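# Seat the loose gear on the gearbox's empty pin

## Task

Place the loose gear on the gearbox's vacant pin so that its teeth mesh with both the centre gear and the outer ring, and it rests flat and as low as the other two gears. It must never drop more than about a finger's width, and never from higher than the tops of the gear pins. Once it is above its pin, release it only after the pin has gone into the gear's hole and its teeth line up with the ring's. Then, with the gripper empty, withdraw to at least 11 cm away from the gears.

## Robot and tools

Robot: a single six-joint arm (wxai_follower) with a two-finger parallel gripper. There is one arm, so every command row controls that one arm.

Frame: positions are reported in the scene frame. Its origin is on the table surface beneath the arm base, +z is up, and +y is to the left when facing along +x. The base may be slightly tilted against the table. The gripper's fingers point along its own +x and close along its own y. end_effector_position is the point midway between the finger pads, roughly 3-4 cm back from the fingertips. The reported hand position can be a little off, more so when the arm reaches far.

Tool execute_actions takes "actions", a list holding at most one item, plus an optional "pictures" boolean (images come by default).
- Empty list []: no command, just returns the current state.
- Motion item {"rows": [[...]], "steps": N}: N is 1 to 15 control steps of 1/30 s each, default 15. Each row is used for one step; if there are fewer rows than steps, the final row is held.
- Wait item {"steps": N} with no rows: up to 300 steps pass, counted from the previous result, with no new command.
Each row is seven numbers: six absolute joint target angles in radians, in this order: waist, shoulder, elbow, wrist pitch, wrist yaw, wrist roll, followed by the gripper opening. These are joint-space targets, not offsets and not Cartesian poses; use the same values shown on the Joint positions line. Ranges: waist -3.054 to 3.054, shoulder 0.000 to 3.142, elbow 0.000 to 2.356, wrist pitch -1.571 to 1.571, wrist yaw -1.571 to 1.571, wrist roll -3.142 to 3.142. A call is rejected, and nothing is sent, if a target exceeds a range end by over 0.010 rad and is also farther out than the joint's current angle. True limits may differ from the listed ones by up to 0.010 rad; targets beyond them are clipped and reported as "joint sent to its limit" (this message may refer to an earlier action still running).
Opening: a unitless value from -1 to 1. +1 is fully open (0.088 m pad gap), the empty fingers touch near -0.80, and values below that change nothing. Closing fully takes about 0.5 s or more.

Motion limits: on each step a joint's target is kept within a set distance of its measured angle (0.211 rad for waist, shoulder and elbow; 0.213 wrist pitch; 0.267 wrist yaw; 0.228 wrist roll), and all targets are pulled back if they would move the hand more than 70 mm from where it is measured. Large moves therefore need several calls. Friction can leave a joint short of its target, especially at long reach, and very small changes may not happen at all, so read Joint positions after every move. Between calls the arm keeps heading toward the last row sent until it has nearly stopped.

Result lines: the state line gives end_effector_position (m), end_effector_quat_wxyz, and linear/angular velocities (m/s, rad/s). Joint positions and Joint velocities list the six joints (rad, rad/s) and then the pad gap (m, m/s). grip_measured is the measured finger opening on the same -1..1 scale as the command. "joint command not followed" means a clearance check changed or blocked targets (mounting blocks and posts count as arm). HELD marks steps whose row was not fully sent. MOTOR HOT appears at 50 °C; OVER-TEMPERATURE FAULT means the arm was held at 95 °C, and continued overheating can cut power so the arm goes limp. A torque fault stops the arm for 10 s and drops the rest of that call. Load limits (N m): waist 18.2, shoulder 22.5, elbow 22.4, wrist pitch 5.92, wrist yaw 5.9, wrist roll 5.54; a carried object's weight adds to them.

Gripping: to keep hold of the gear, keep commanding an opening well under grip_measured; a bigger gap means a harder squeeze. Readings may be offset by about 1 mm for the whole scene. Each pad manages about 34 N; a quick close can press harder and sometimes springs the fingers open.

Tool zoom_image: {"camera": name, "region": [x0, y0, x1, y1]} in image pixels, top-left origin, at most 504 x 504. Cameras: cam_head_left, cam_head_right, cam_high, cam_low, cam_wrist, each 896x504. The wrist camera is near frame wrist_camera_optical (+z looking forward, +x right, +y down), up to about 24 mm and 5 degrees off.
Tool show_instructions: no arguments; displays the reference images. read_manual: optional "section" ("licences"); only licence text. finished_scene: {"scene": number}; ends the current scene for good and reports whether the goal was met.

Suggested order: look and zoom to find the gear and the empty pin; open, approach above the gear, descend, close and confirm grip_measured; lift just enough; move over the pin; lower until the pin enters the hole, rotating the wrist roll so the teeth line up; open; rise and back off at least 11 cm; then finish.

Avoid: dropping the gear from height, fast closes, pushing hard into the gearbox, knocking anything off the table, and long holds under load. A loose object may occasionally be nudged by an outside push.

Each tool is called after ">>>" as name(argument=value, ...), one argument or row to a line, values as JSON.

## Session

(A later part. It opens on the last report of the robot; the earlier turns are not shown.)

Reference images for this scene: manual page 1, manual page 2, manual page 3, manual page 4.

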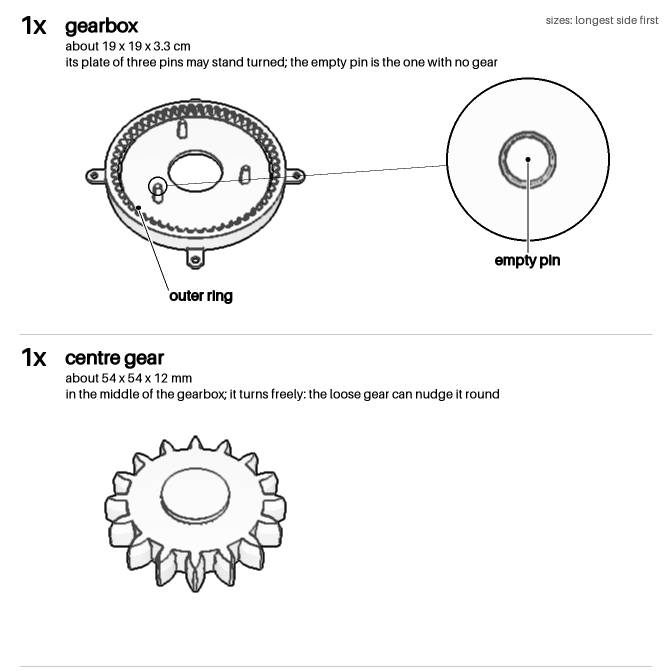

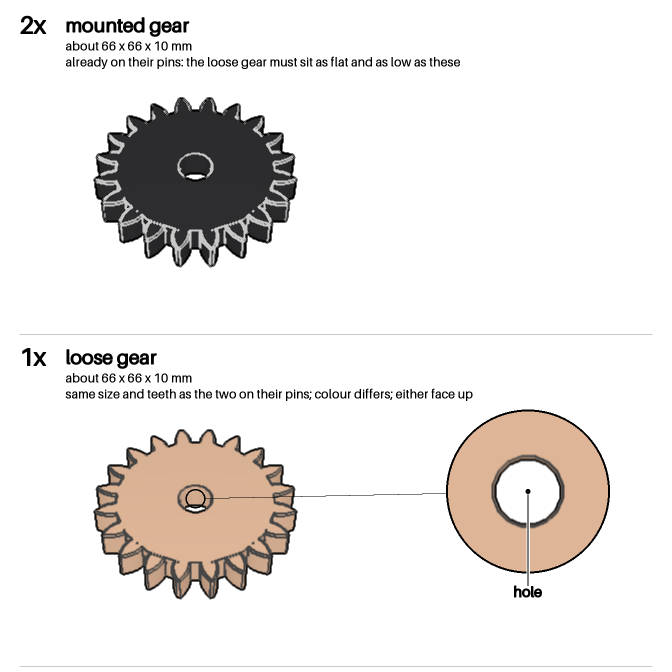

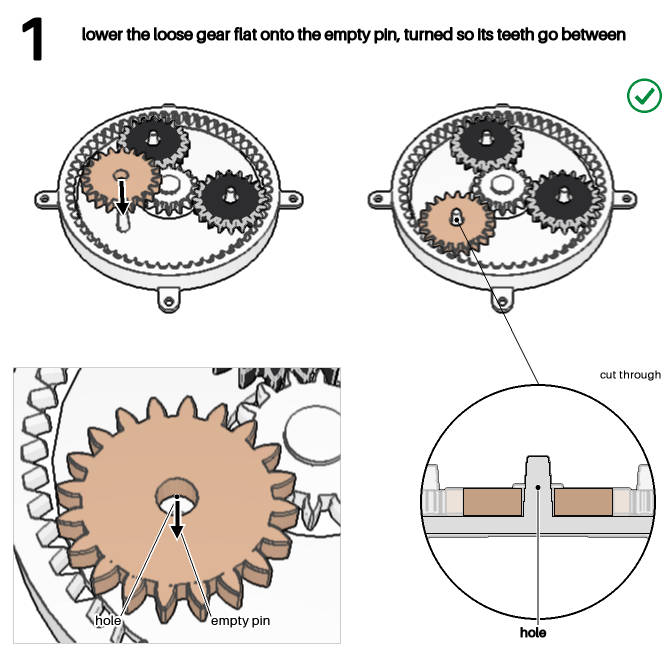

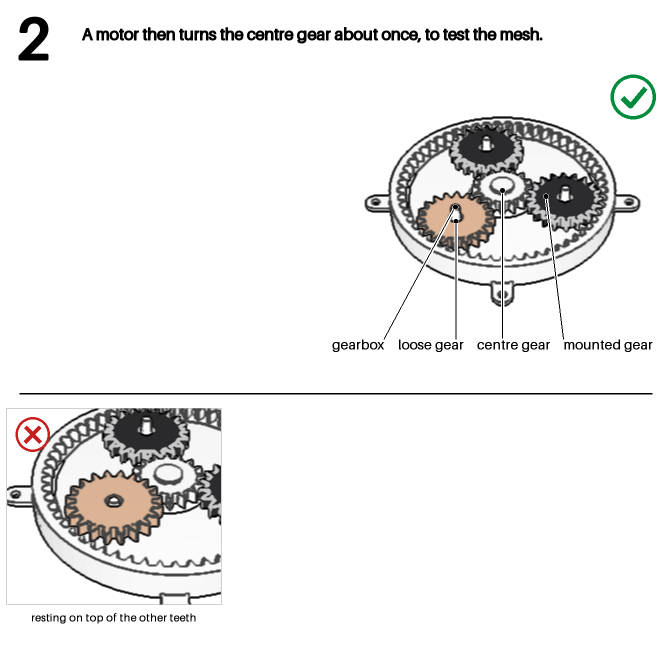

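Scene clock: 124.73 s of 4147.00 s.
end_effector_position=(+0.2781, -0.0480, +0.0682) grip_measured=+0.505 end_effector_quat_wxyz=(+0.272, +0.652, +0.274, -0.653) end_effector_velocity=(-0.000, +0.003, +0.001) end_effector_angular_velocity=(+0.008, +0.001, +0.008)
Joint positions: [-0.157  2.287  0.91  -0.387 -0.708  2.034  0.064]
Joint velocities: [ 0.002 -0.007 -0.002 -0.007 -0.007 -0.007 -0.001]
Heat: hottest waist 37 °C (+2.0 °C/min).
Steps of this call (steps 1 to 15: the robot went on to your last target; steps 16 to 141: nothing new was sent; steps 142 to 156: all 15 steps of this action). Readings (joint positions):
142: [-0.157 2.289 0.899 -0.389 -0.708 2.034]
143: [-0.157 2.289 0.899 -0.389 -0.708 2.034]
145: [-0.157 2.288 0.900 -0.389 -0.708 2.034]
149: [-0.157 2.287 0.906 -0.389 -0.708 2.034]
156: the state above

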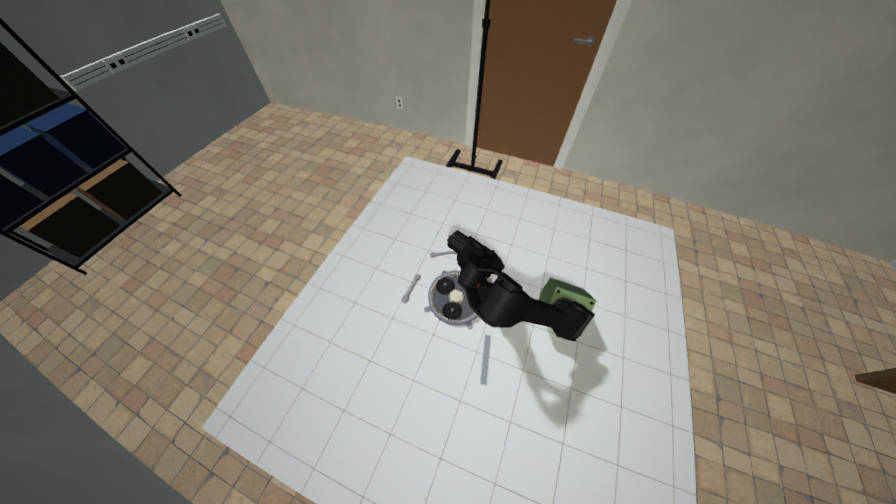

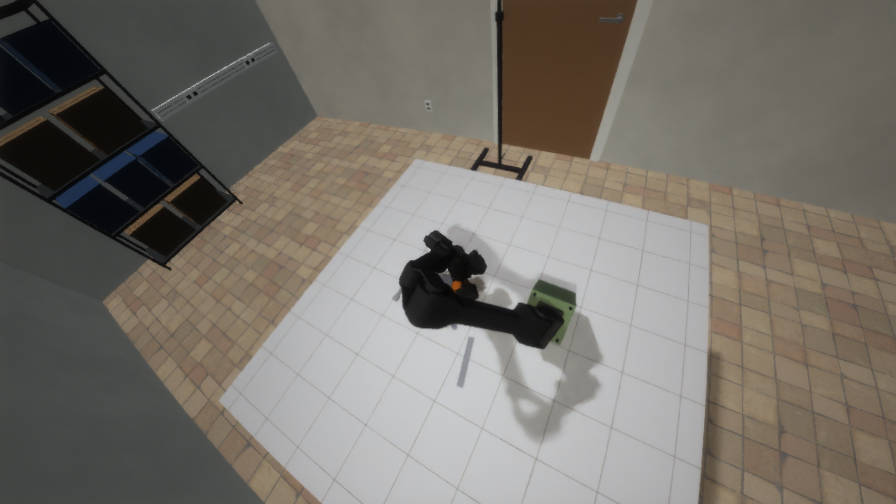

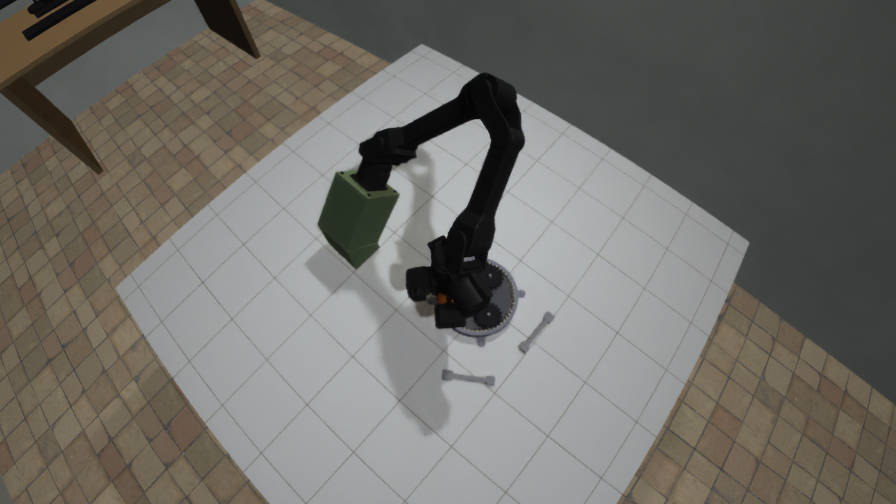

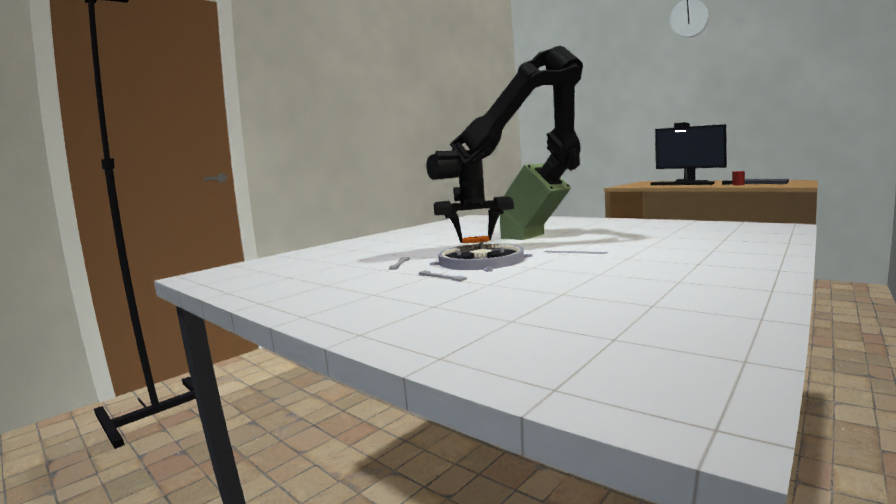

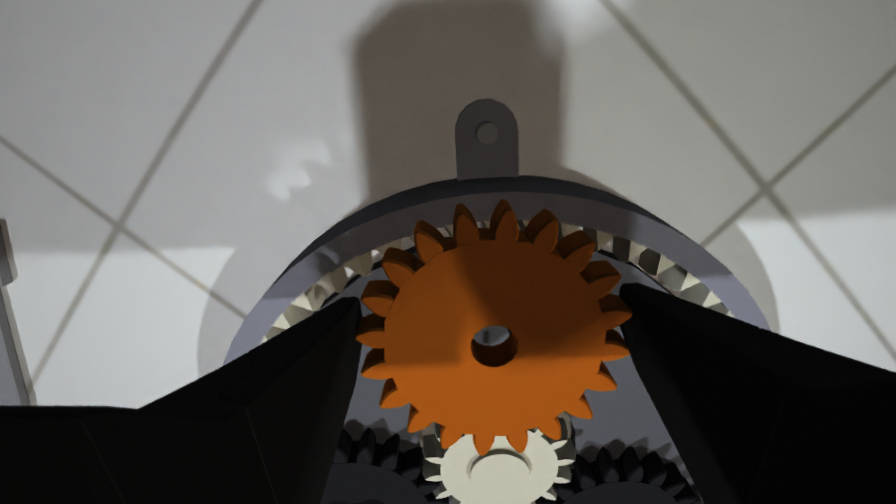

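>>> execute_actions(
  actions=[
    {"rows":[[-0.155,2.295,0.908,-0.375,-0.709,2.04,0.25],[-0.155,2.295,0.908,-0.375,-0.709,2.04,0.25],[-0.155,2.295,0.908,-0.375,-0.709,2.04,0.25],[-0.148,2.305,0.904,-0.36,-0.71,2.05,0.25],[-0.148,2.305,0.904,-0.36,-0.71,2.05,0.25],[-0.148,2.305,0.904,-0.36,-0.71,2.05,0.25],[-0.141,2.313,0.9,-0.345,-0.712,2.06,0.25]],"steps":15},
  ],
)

>>> zoom_image(
  camera="cam_wrist",
  region=[340,200,660,460],
)

Scene clock: 129.60 s of 4147.00 s.
end_effector_position=(+0.2809, -0.0498, +0.0662) grip_measured=+0.506 end_effector_quat_wxyz=(+0.275, +0.656, +0.270, -0.649) end_effector_velocity=(-0.004, -0.001, -0.001) end_effector_angular_velocity=(+0.008, -0.002, -0.003)
Joint positions: [-0.155  2.292  0.906 -0.355 -0.708  2.053  0.064]
Joint velocities: [-0.007  0.002 -0.012  0.007 -0.007 -0.007  0.   ]
Heat: hottest shoulder 38 °C (+2.0 °C/min).
Steps of this call (steps 1 to 15: the robot went on to your last target; steps 16 to 131: nothing new was sent; steps 132 to 146: all 15 steps of this action). Readings (joint positions):
132: [-0.158 2.287 0.911 -0.385 -0.708 2.034]
133: [-0.157 2.287 0.911 -0.383 -0.708 2.034]
135: [-0.157 2.287 0.911 -0.378 -0.708 2.035]
139: [-0.153 2.292 0.909 -0.365 -0.708 2.045]
146: the state above

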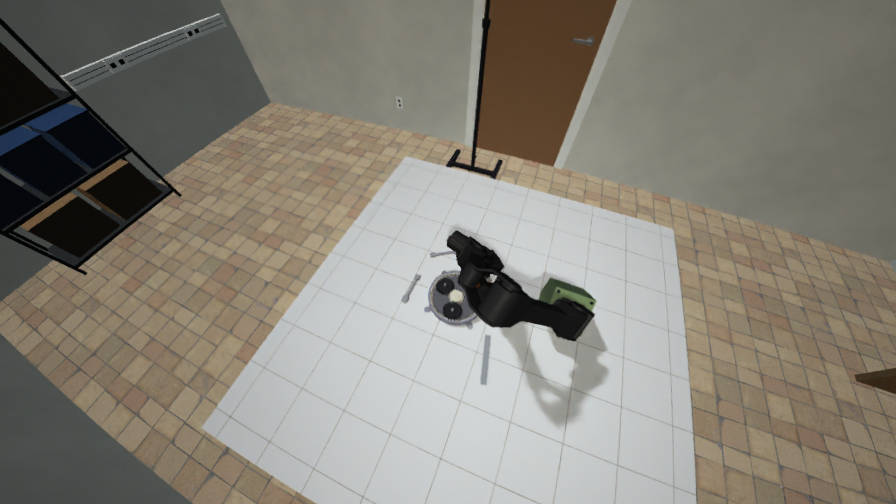

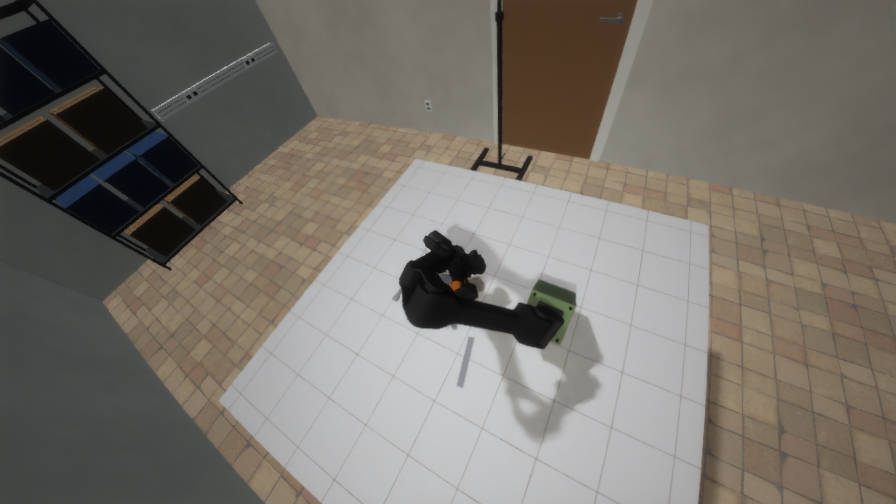

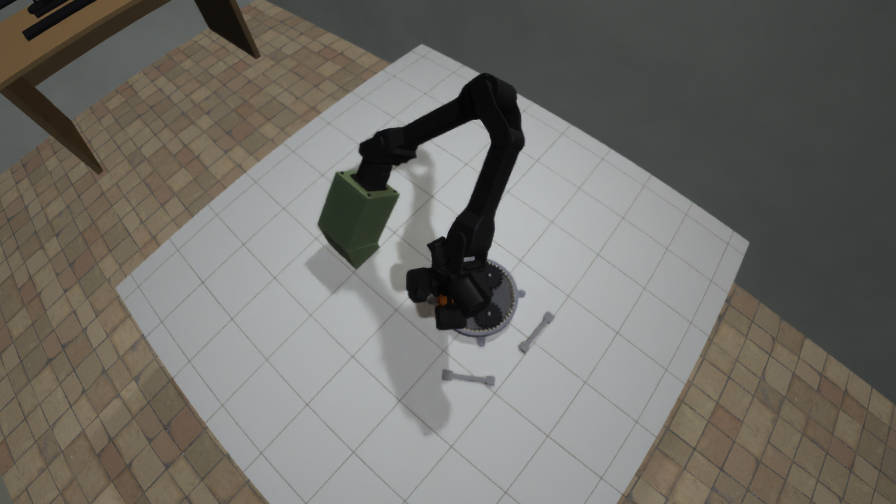

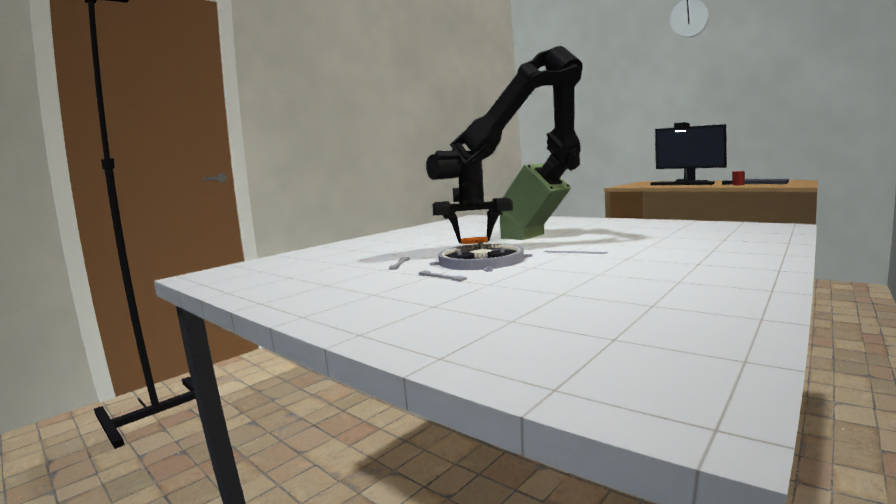

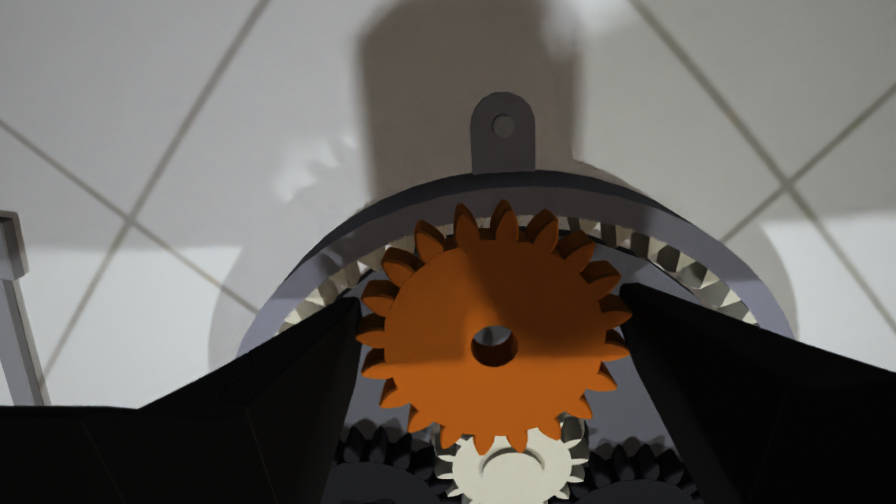

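Region (340, 200, 660, 460) of cam_wrist's 896x504 image, scaled by 1.575, with more detail than that image has; it fills the top 410 rows of this view, and the rest is white.

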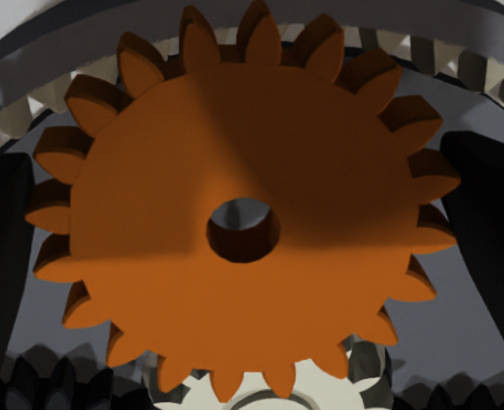

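>>> execute_actions(
  actions=[
    {"rows":[[-0.15,2.27,0.915,-0.375,-0.708,2.04,0.25],[-0.15,2.27,0.915,-0.375,-0.708,2.04,0.25],[-0.148,2.27,0.918,-0.387,-0.708,2.04,0.25],[-0.148,2.27,0.918,-0.387,-0.708,2.04,0.25],[-0.148,2.27,0.918,-0.387,-0.708,2.04,0.25],[-0.148,2.27,0.918,-0.387,-0.708,2.04,0.25],[-0.148,2.27,0.918,-0.387,-0.708,2.04,0.25],[-0.148,2.27,0.918,-0.387,-0.708,2.04,0.25],[-0.148,2.28,0.918,-0.387,-0.708,2.04,0.25]],"steps":15},
  ],
)

>>> zoom_image(
  camera="cam_wrist",
  region=[400,260,600,420],
)

Scene clock: 144.47 s of 4147.00 s.
end_effector_position=(+0.2785, -0.0457, +0.0664) grip_measured=+0.506 end_effector_quat_wxyz=(+0.270, +0.651, +0.275, -0.654) end_effector_velocity=(+0.001, +0.001, +0.001) end_effector_angular_velocity=(+0.005, -0.009, +0.010)
Joint positions: [-0.147  2.287  0.911 -0.384 -0.71   2.045  0.064]
Joint velocities: [-0.002 -0.002 -0.002  0.007 -0.007 -0.007 -0.   ]
Heat: hottest shoulder 37 °C (-1.0 °C/min).
Steps of this call (steps 1 to 15: the robot went on to your last target; steps 16 to 431: nothing new was sent; steps 432 to 446: all 15 steps of this action). Readings (joint positions):
432: [-0.152 2.295 0.905 -0.349 -0.710 2.056]
433: [-0.152 2.295 0.906 -0.354 -0.710 2.055]
435: [-0.149 2.293 0.906 -0.370 -0.710 2.051]
439: [-0.147 2.288 0.908 -0.380 -0.710 2.047]
446: the state above

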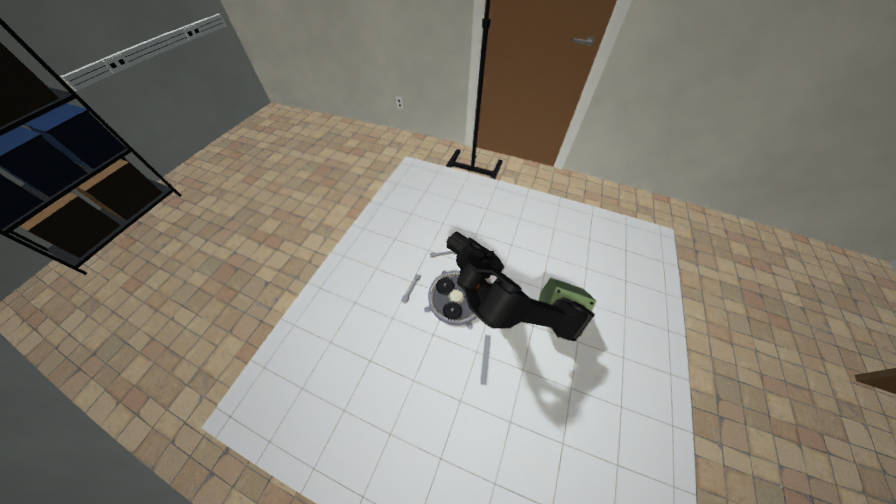

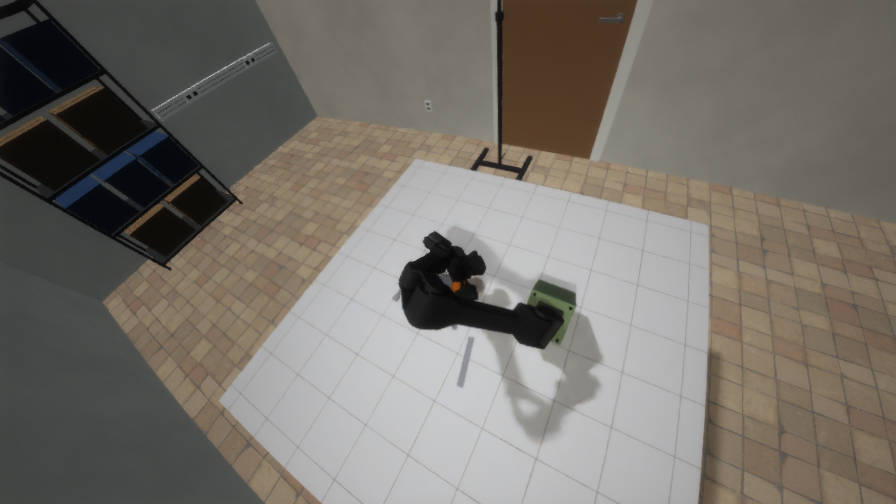

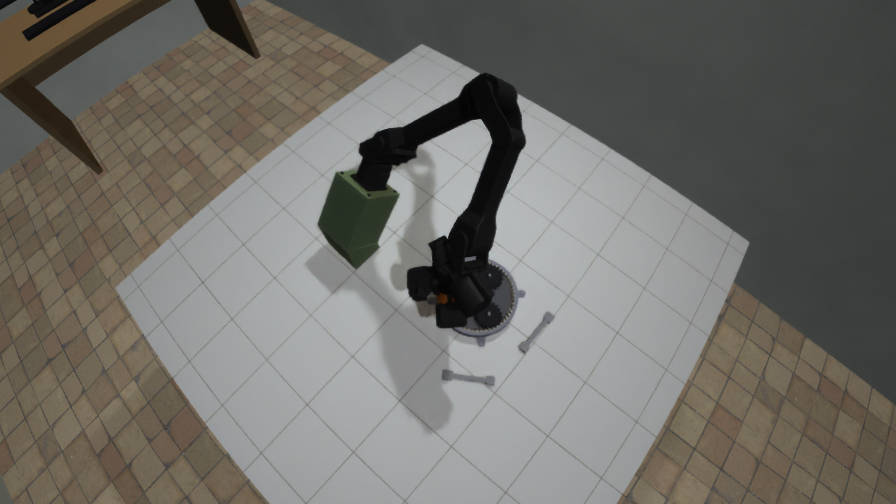

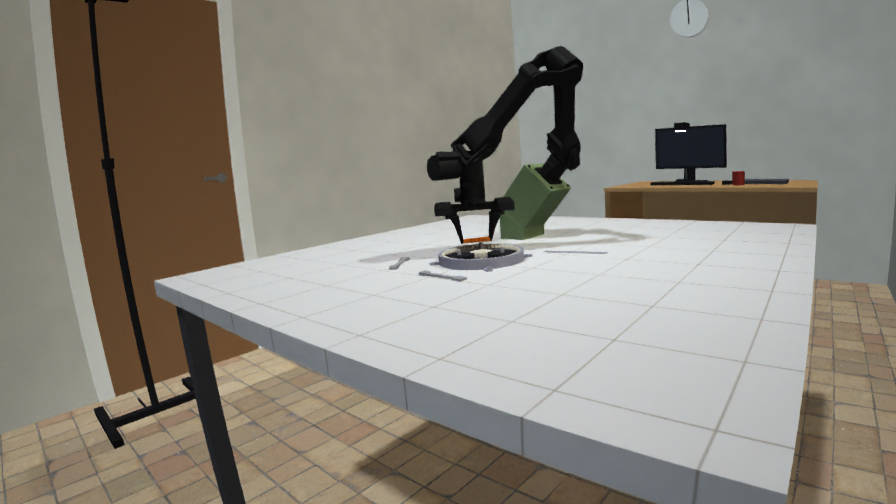

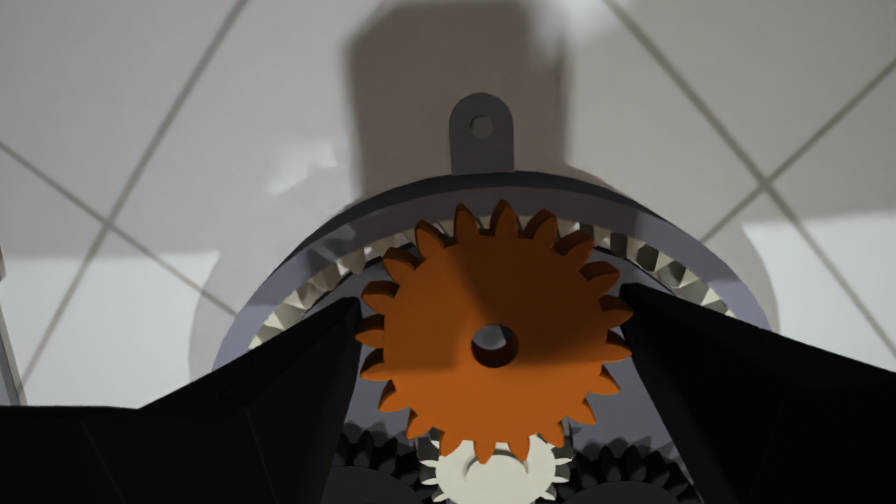

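Region (400, 260, 600, 420) of cam_wrist's 896x504 image, scaled by 2.520, with more detail than that image has; it fills the top 403 rows of this view, and the rest is white.

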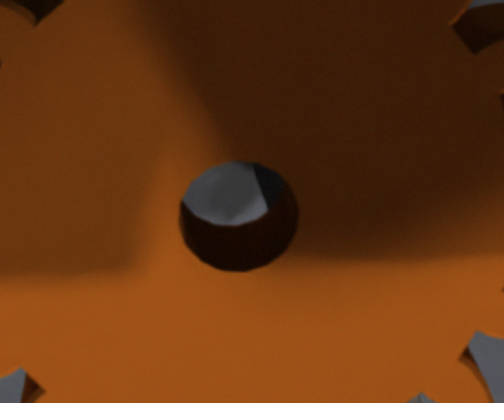

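>>> execute_actions(
  actions=[
    {"rows":[[-0.15,2.265,0.915,-0.39,-0.708,2.04,0.25],[-0.155,2.26,0.912,-0.395,-0.708,2.035,0.25],[-0.16,2.255,0.905,-0.4,-0.708,2.03,0.25],[-0.165,2.255,0.9,-0.405,-0.707,2.022,0.25],[-0.172,2.255,0.895,-0.405,-0.706,2.015,0.25],[-0.179,2.255,0.893,-0.405,-0.705,2.01,0.25]],"steps":15},
  ],
)

>>> zoom_image(
  camera="cam_wrist",
  region=[400,260,600,420],
)

Scene clock: 151.40 s of 4147.00 s.
end_effector_position=(+0.2749, -0.0476, +0.0735) grip_measured=+0.506 end_effector_quat_wxyz=(+0.271, +0.653, +0.275, -0.651) end_effector_velocity=(-0.002, +0.002, +0.001) end_effector_angular_velocity=(+0.009, +0.001, +0.001)
Joint positions: [-0.173  2.269  0.899 -0.403 -0.709  2.016  0.064]
Joint velocities: [-0.002 -0.007 -0.007 -0.007 -0.007 -0.007  0.   ]
Heat: hottest waist 37 °C (+0.0 °C/min).
Steps of this call (steps 1 to 15: the robot went on to your last target; steps 16 to 193: nothing new was sent; steps 194 to 208: all 15 steps of this action). Readings (joint positions):
194: [-0.147 2.286 0.911 -0.386 -0.710 2.044]
195: [-0.147 2.285 0.911 -0.387 -0.710 2.044]
197: [-0.149 2.279 0.911 -0.394 -0.710 2.038]
201: [-0.165 2.270 0.905 -0.400 -0.710 2.022]
208: the state above

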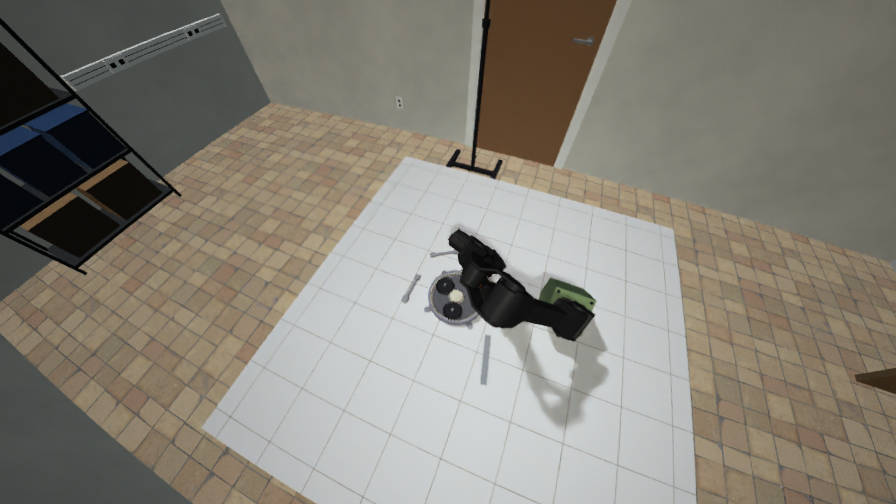

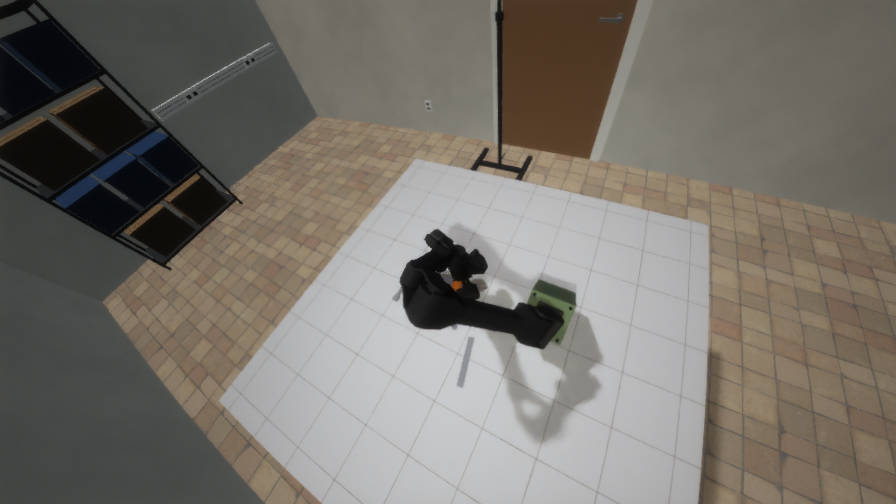

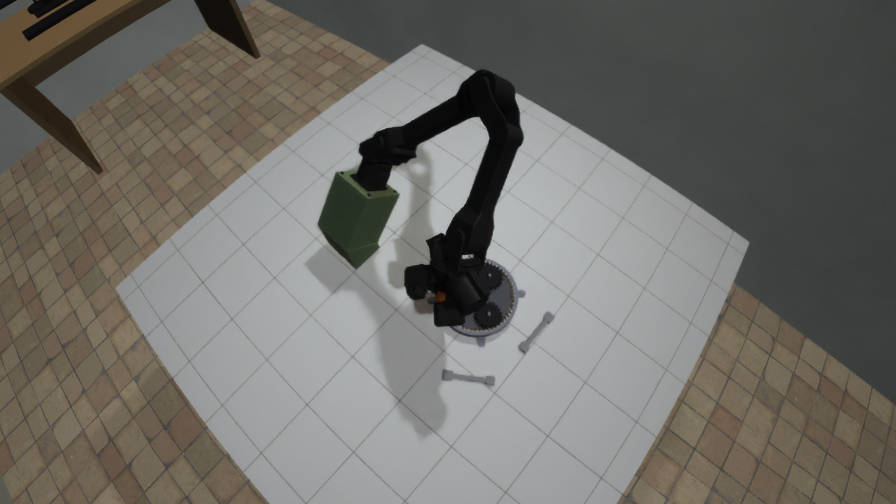

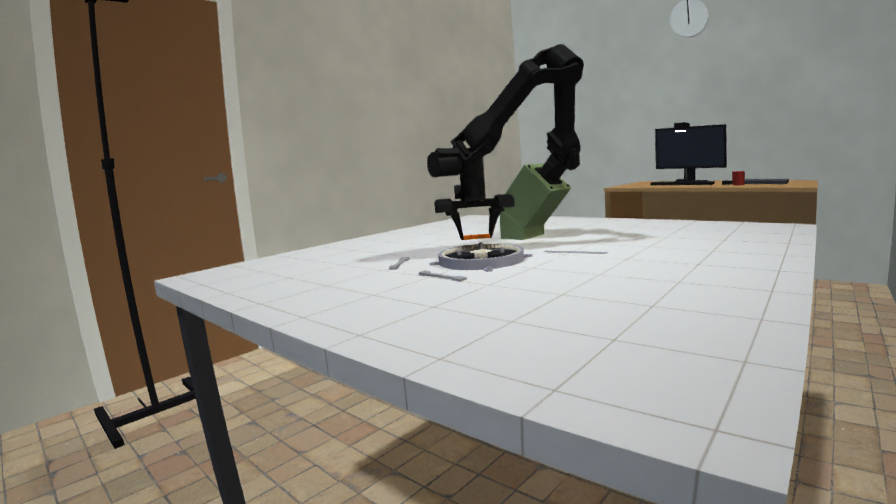

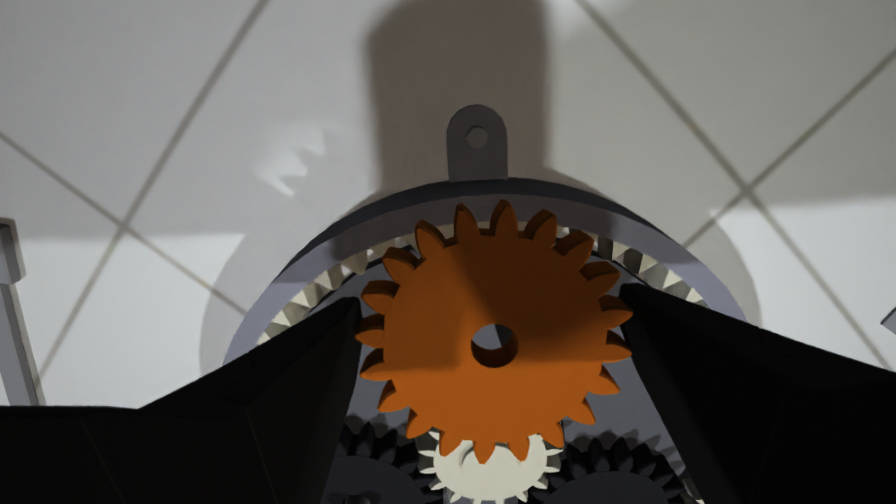

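Region (400, 260, 600, 420) of cam_wrist's 896x504 image, scaled by 2.520, with more detail than that image has; it fills the top 403 rows of this view, and the rest is white.

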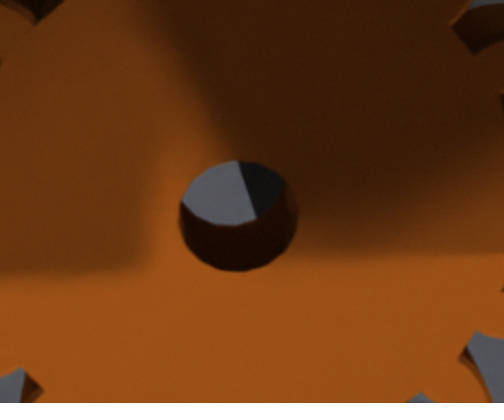

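>>> zoom_image(
  camera="cam_low",
  region=[430,215,530,275],
)

>>> zoom_image(
  camera="cam_wrist",
  region=[460,310,530,366],
)

Region (430, 215, 530, 275) of cam_low's 896x504 image, scaled by 5.040, with more detail than that image has; it fills the top 302 rows of this view, and the rest is white.

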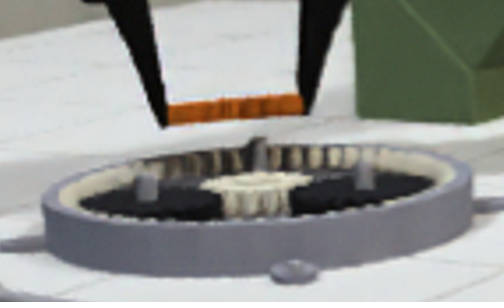

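Region (460, 310, 530, 366) of cam_wrist's 896x504 image, scaled by 7.200, with more detail than that image has; it fills the top 403 rows of this view, and the rest is white.

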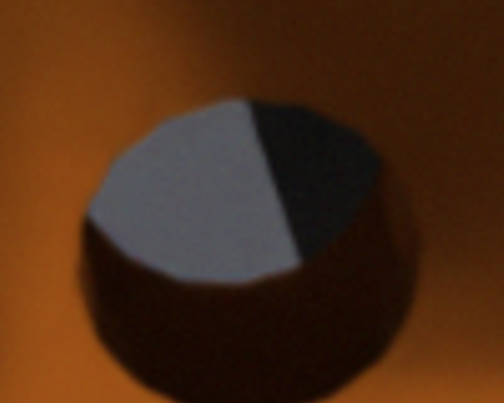

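>>> execute_actions(
  actions=[
    {"rows":[[-0.165,2.25,0.89,-0.408,-0.71,2.025,0.25],[-0.165,2.25,0.89,-0.408,-0.71,2.025,0.25],[-0.165,2.25,0.89,-0.408,-0.71,2.025,0.25],[-0.155,2.24,0.877,-0.415,-0.711,2.032,0.25]],"steps":15},
  ],
)

>>> zoom_image(
  camera="cam_wrist",
  region=[440,290,550,378],
)

>>> zoom_image(
  camera="cam_low",
  region=[430,215,530,275],
)

Scene clock: 167.60 s of 4147.00 s.
end_effector_position=(+0.2695, -0.0412, +0.0719) grip_measured=+0.505 end_effector_quat_wxyz=(+0.266, +0.648, +0.276, -0.658) end_effector_velocity=(-0.001, +0.001, +0.001) end_effector_angular_velocity=(+0.008, +0.001, -0.014)
Joint positions: [-0.156  2.253  0.883 -0.413 -0.708  2.027  0.064]
Joint velocities: [-0.002 -0.002 -0.002 -0.007 -0.007  0.007 -0.001]
Heat: hottest shoulder 39 °C (+2.0 °C/min).
Steps of this call (steps 1 to 15: the robot went on to your last target; steps 16 to 471: nothing new was sent; steps 472 to 486: all 15 steps of this action). Readings (joint positions):
472: [-0.174 2.266 0.897 -0.404 -0.708 2.014]
473: [-0.173 2.266 0.897 -0.405 -0.708 2.014]
475: [-0.170 2.263 0.895 -0.405 -0.708 2.017]
479: [-0.158 2.255 0.885 -0.412 -0.708 2.024]
486: the state above

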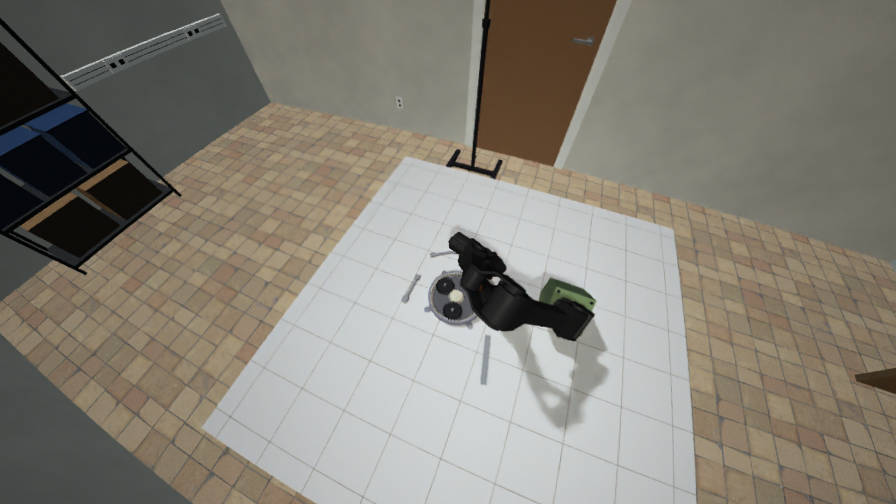

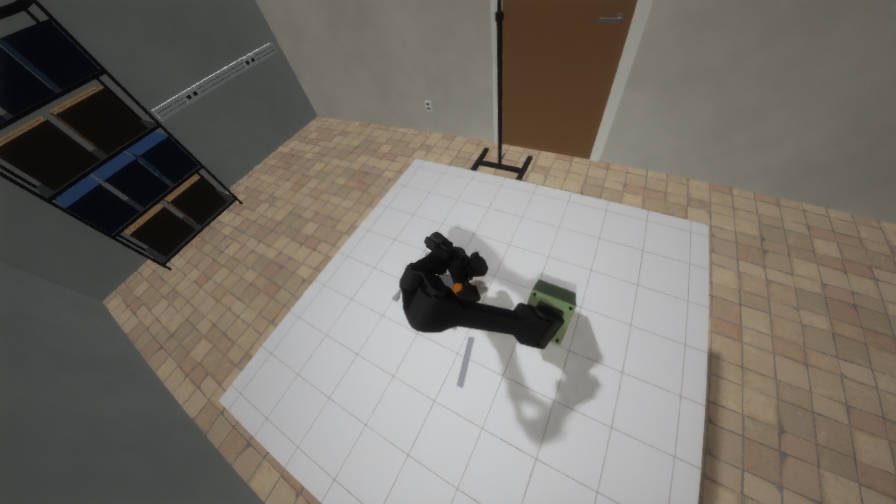

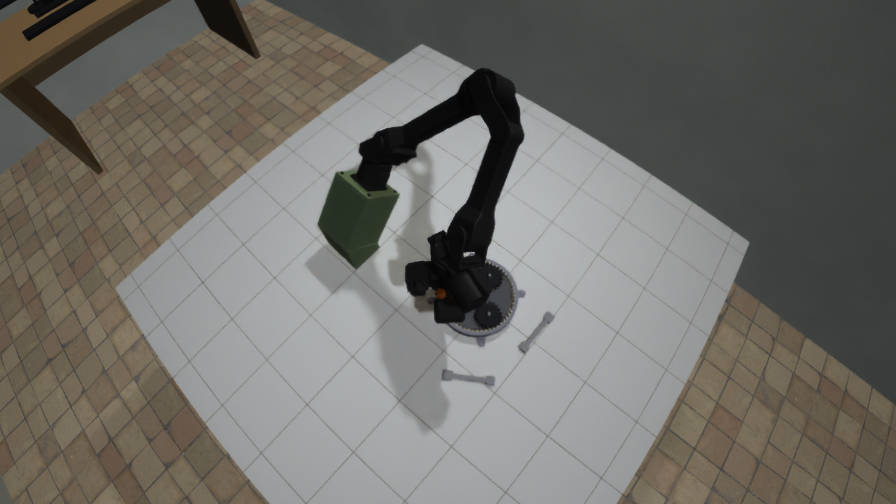

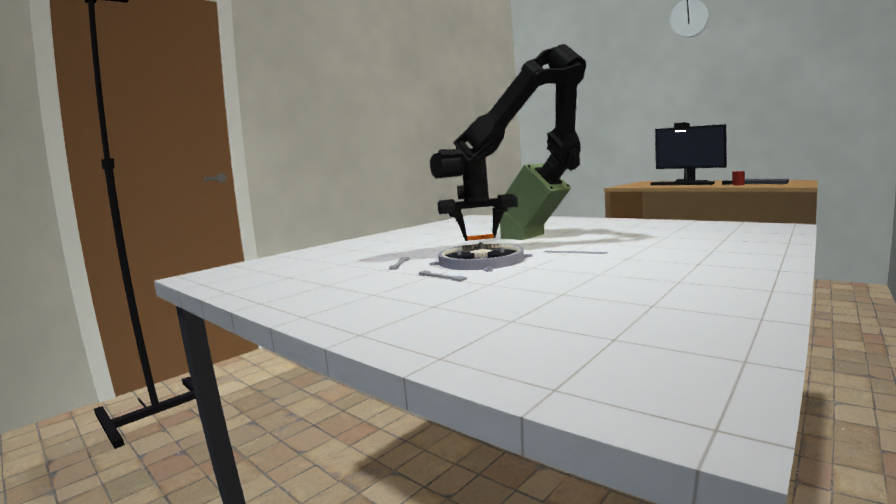

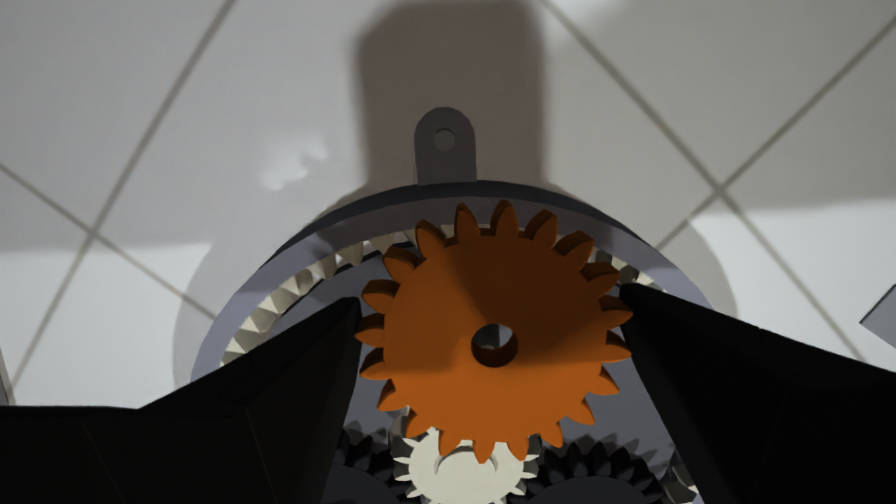

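Region (440, 290, 550, 378) of cam_wrist's 896x504 image, scaled by 4.582, with more detail than that image has; it fills the top 403 rows of this view, and the rest is white.

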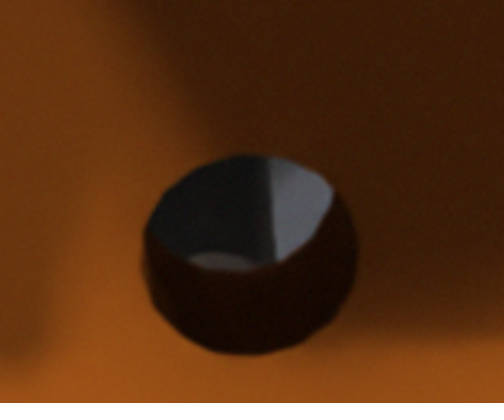

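Region (430, 215, 530, 275) of cam_low's 896x504 image, scaled by 5.040, with more detail than that image has; it fills the top 302 rows of this view, and the rest is white.

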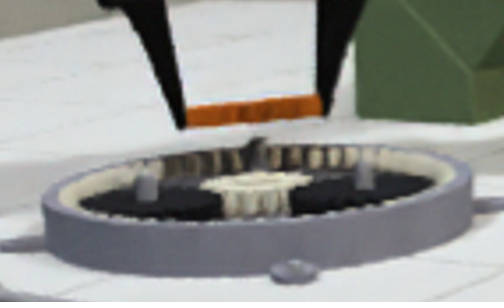

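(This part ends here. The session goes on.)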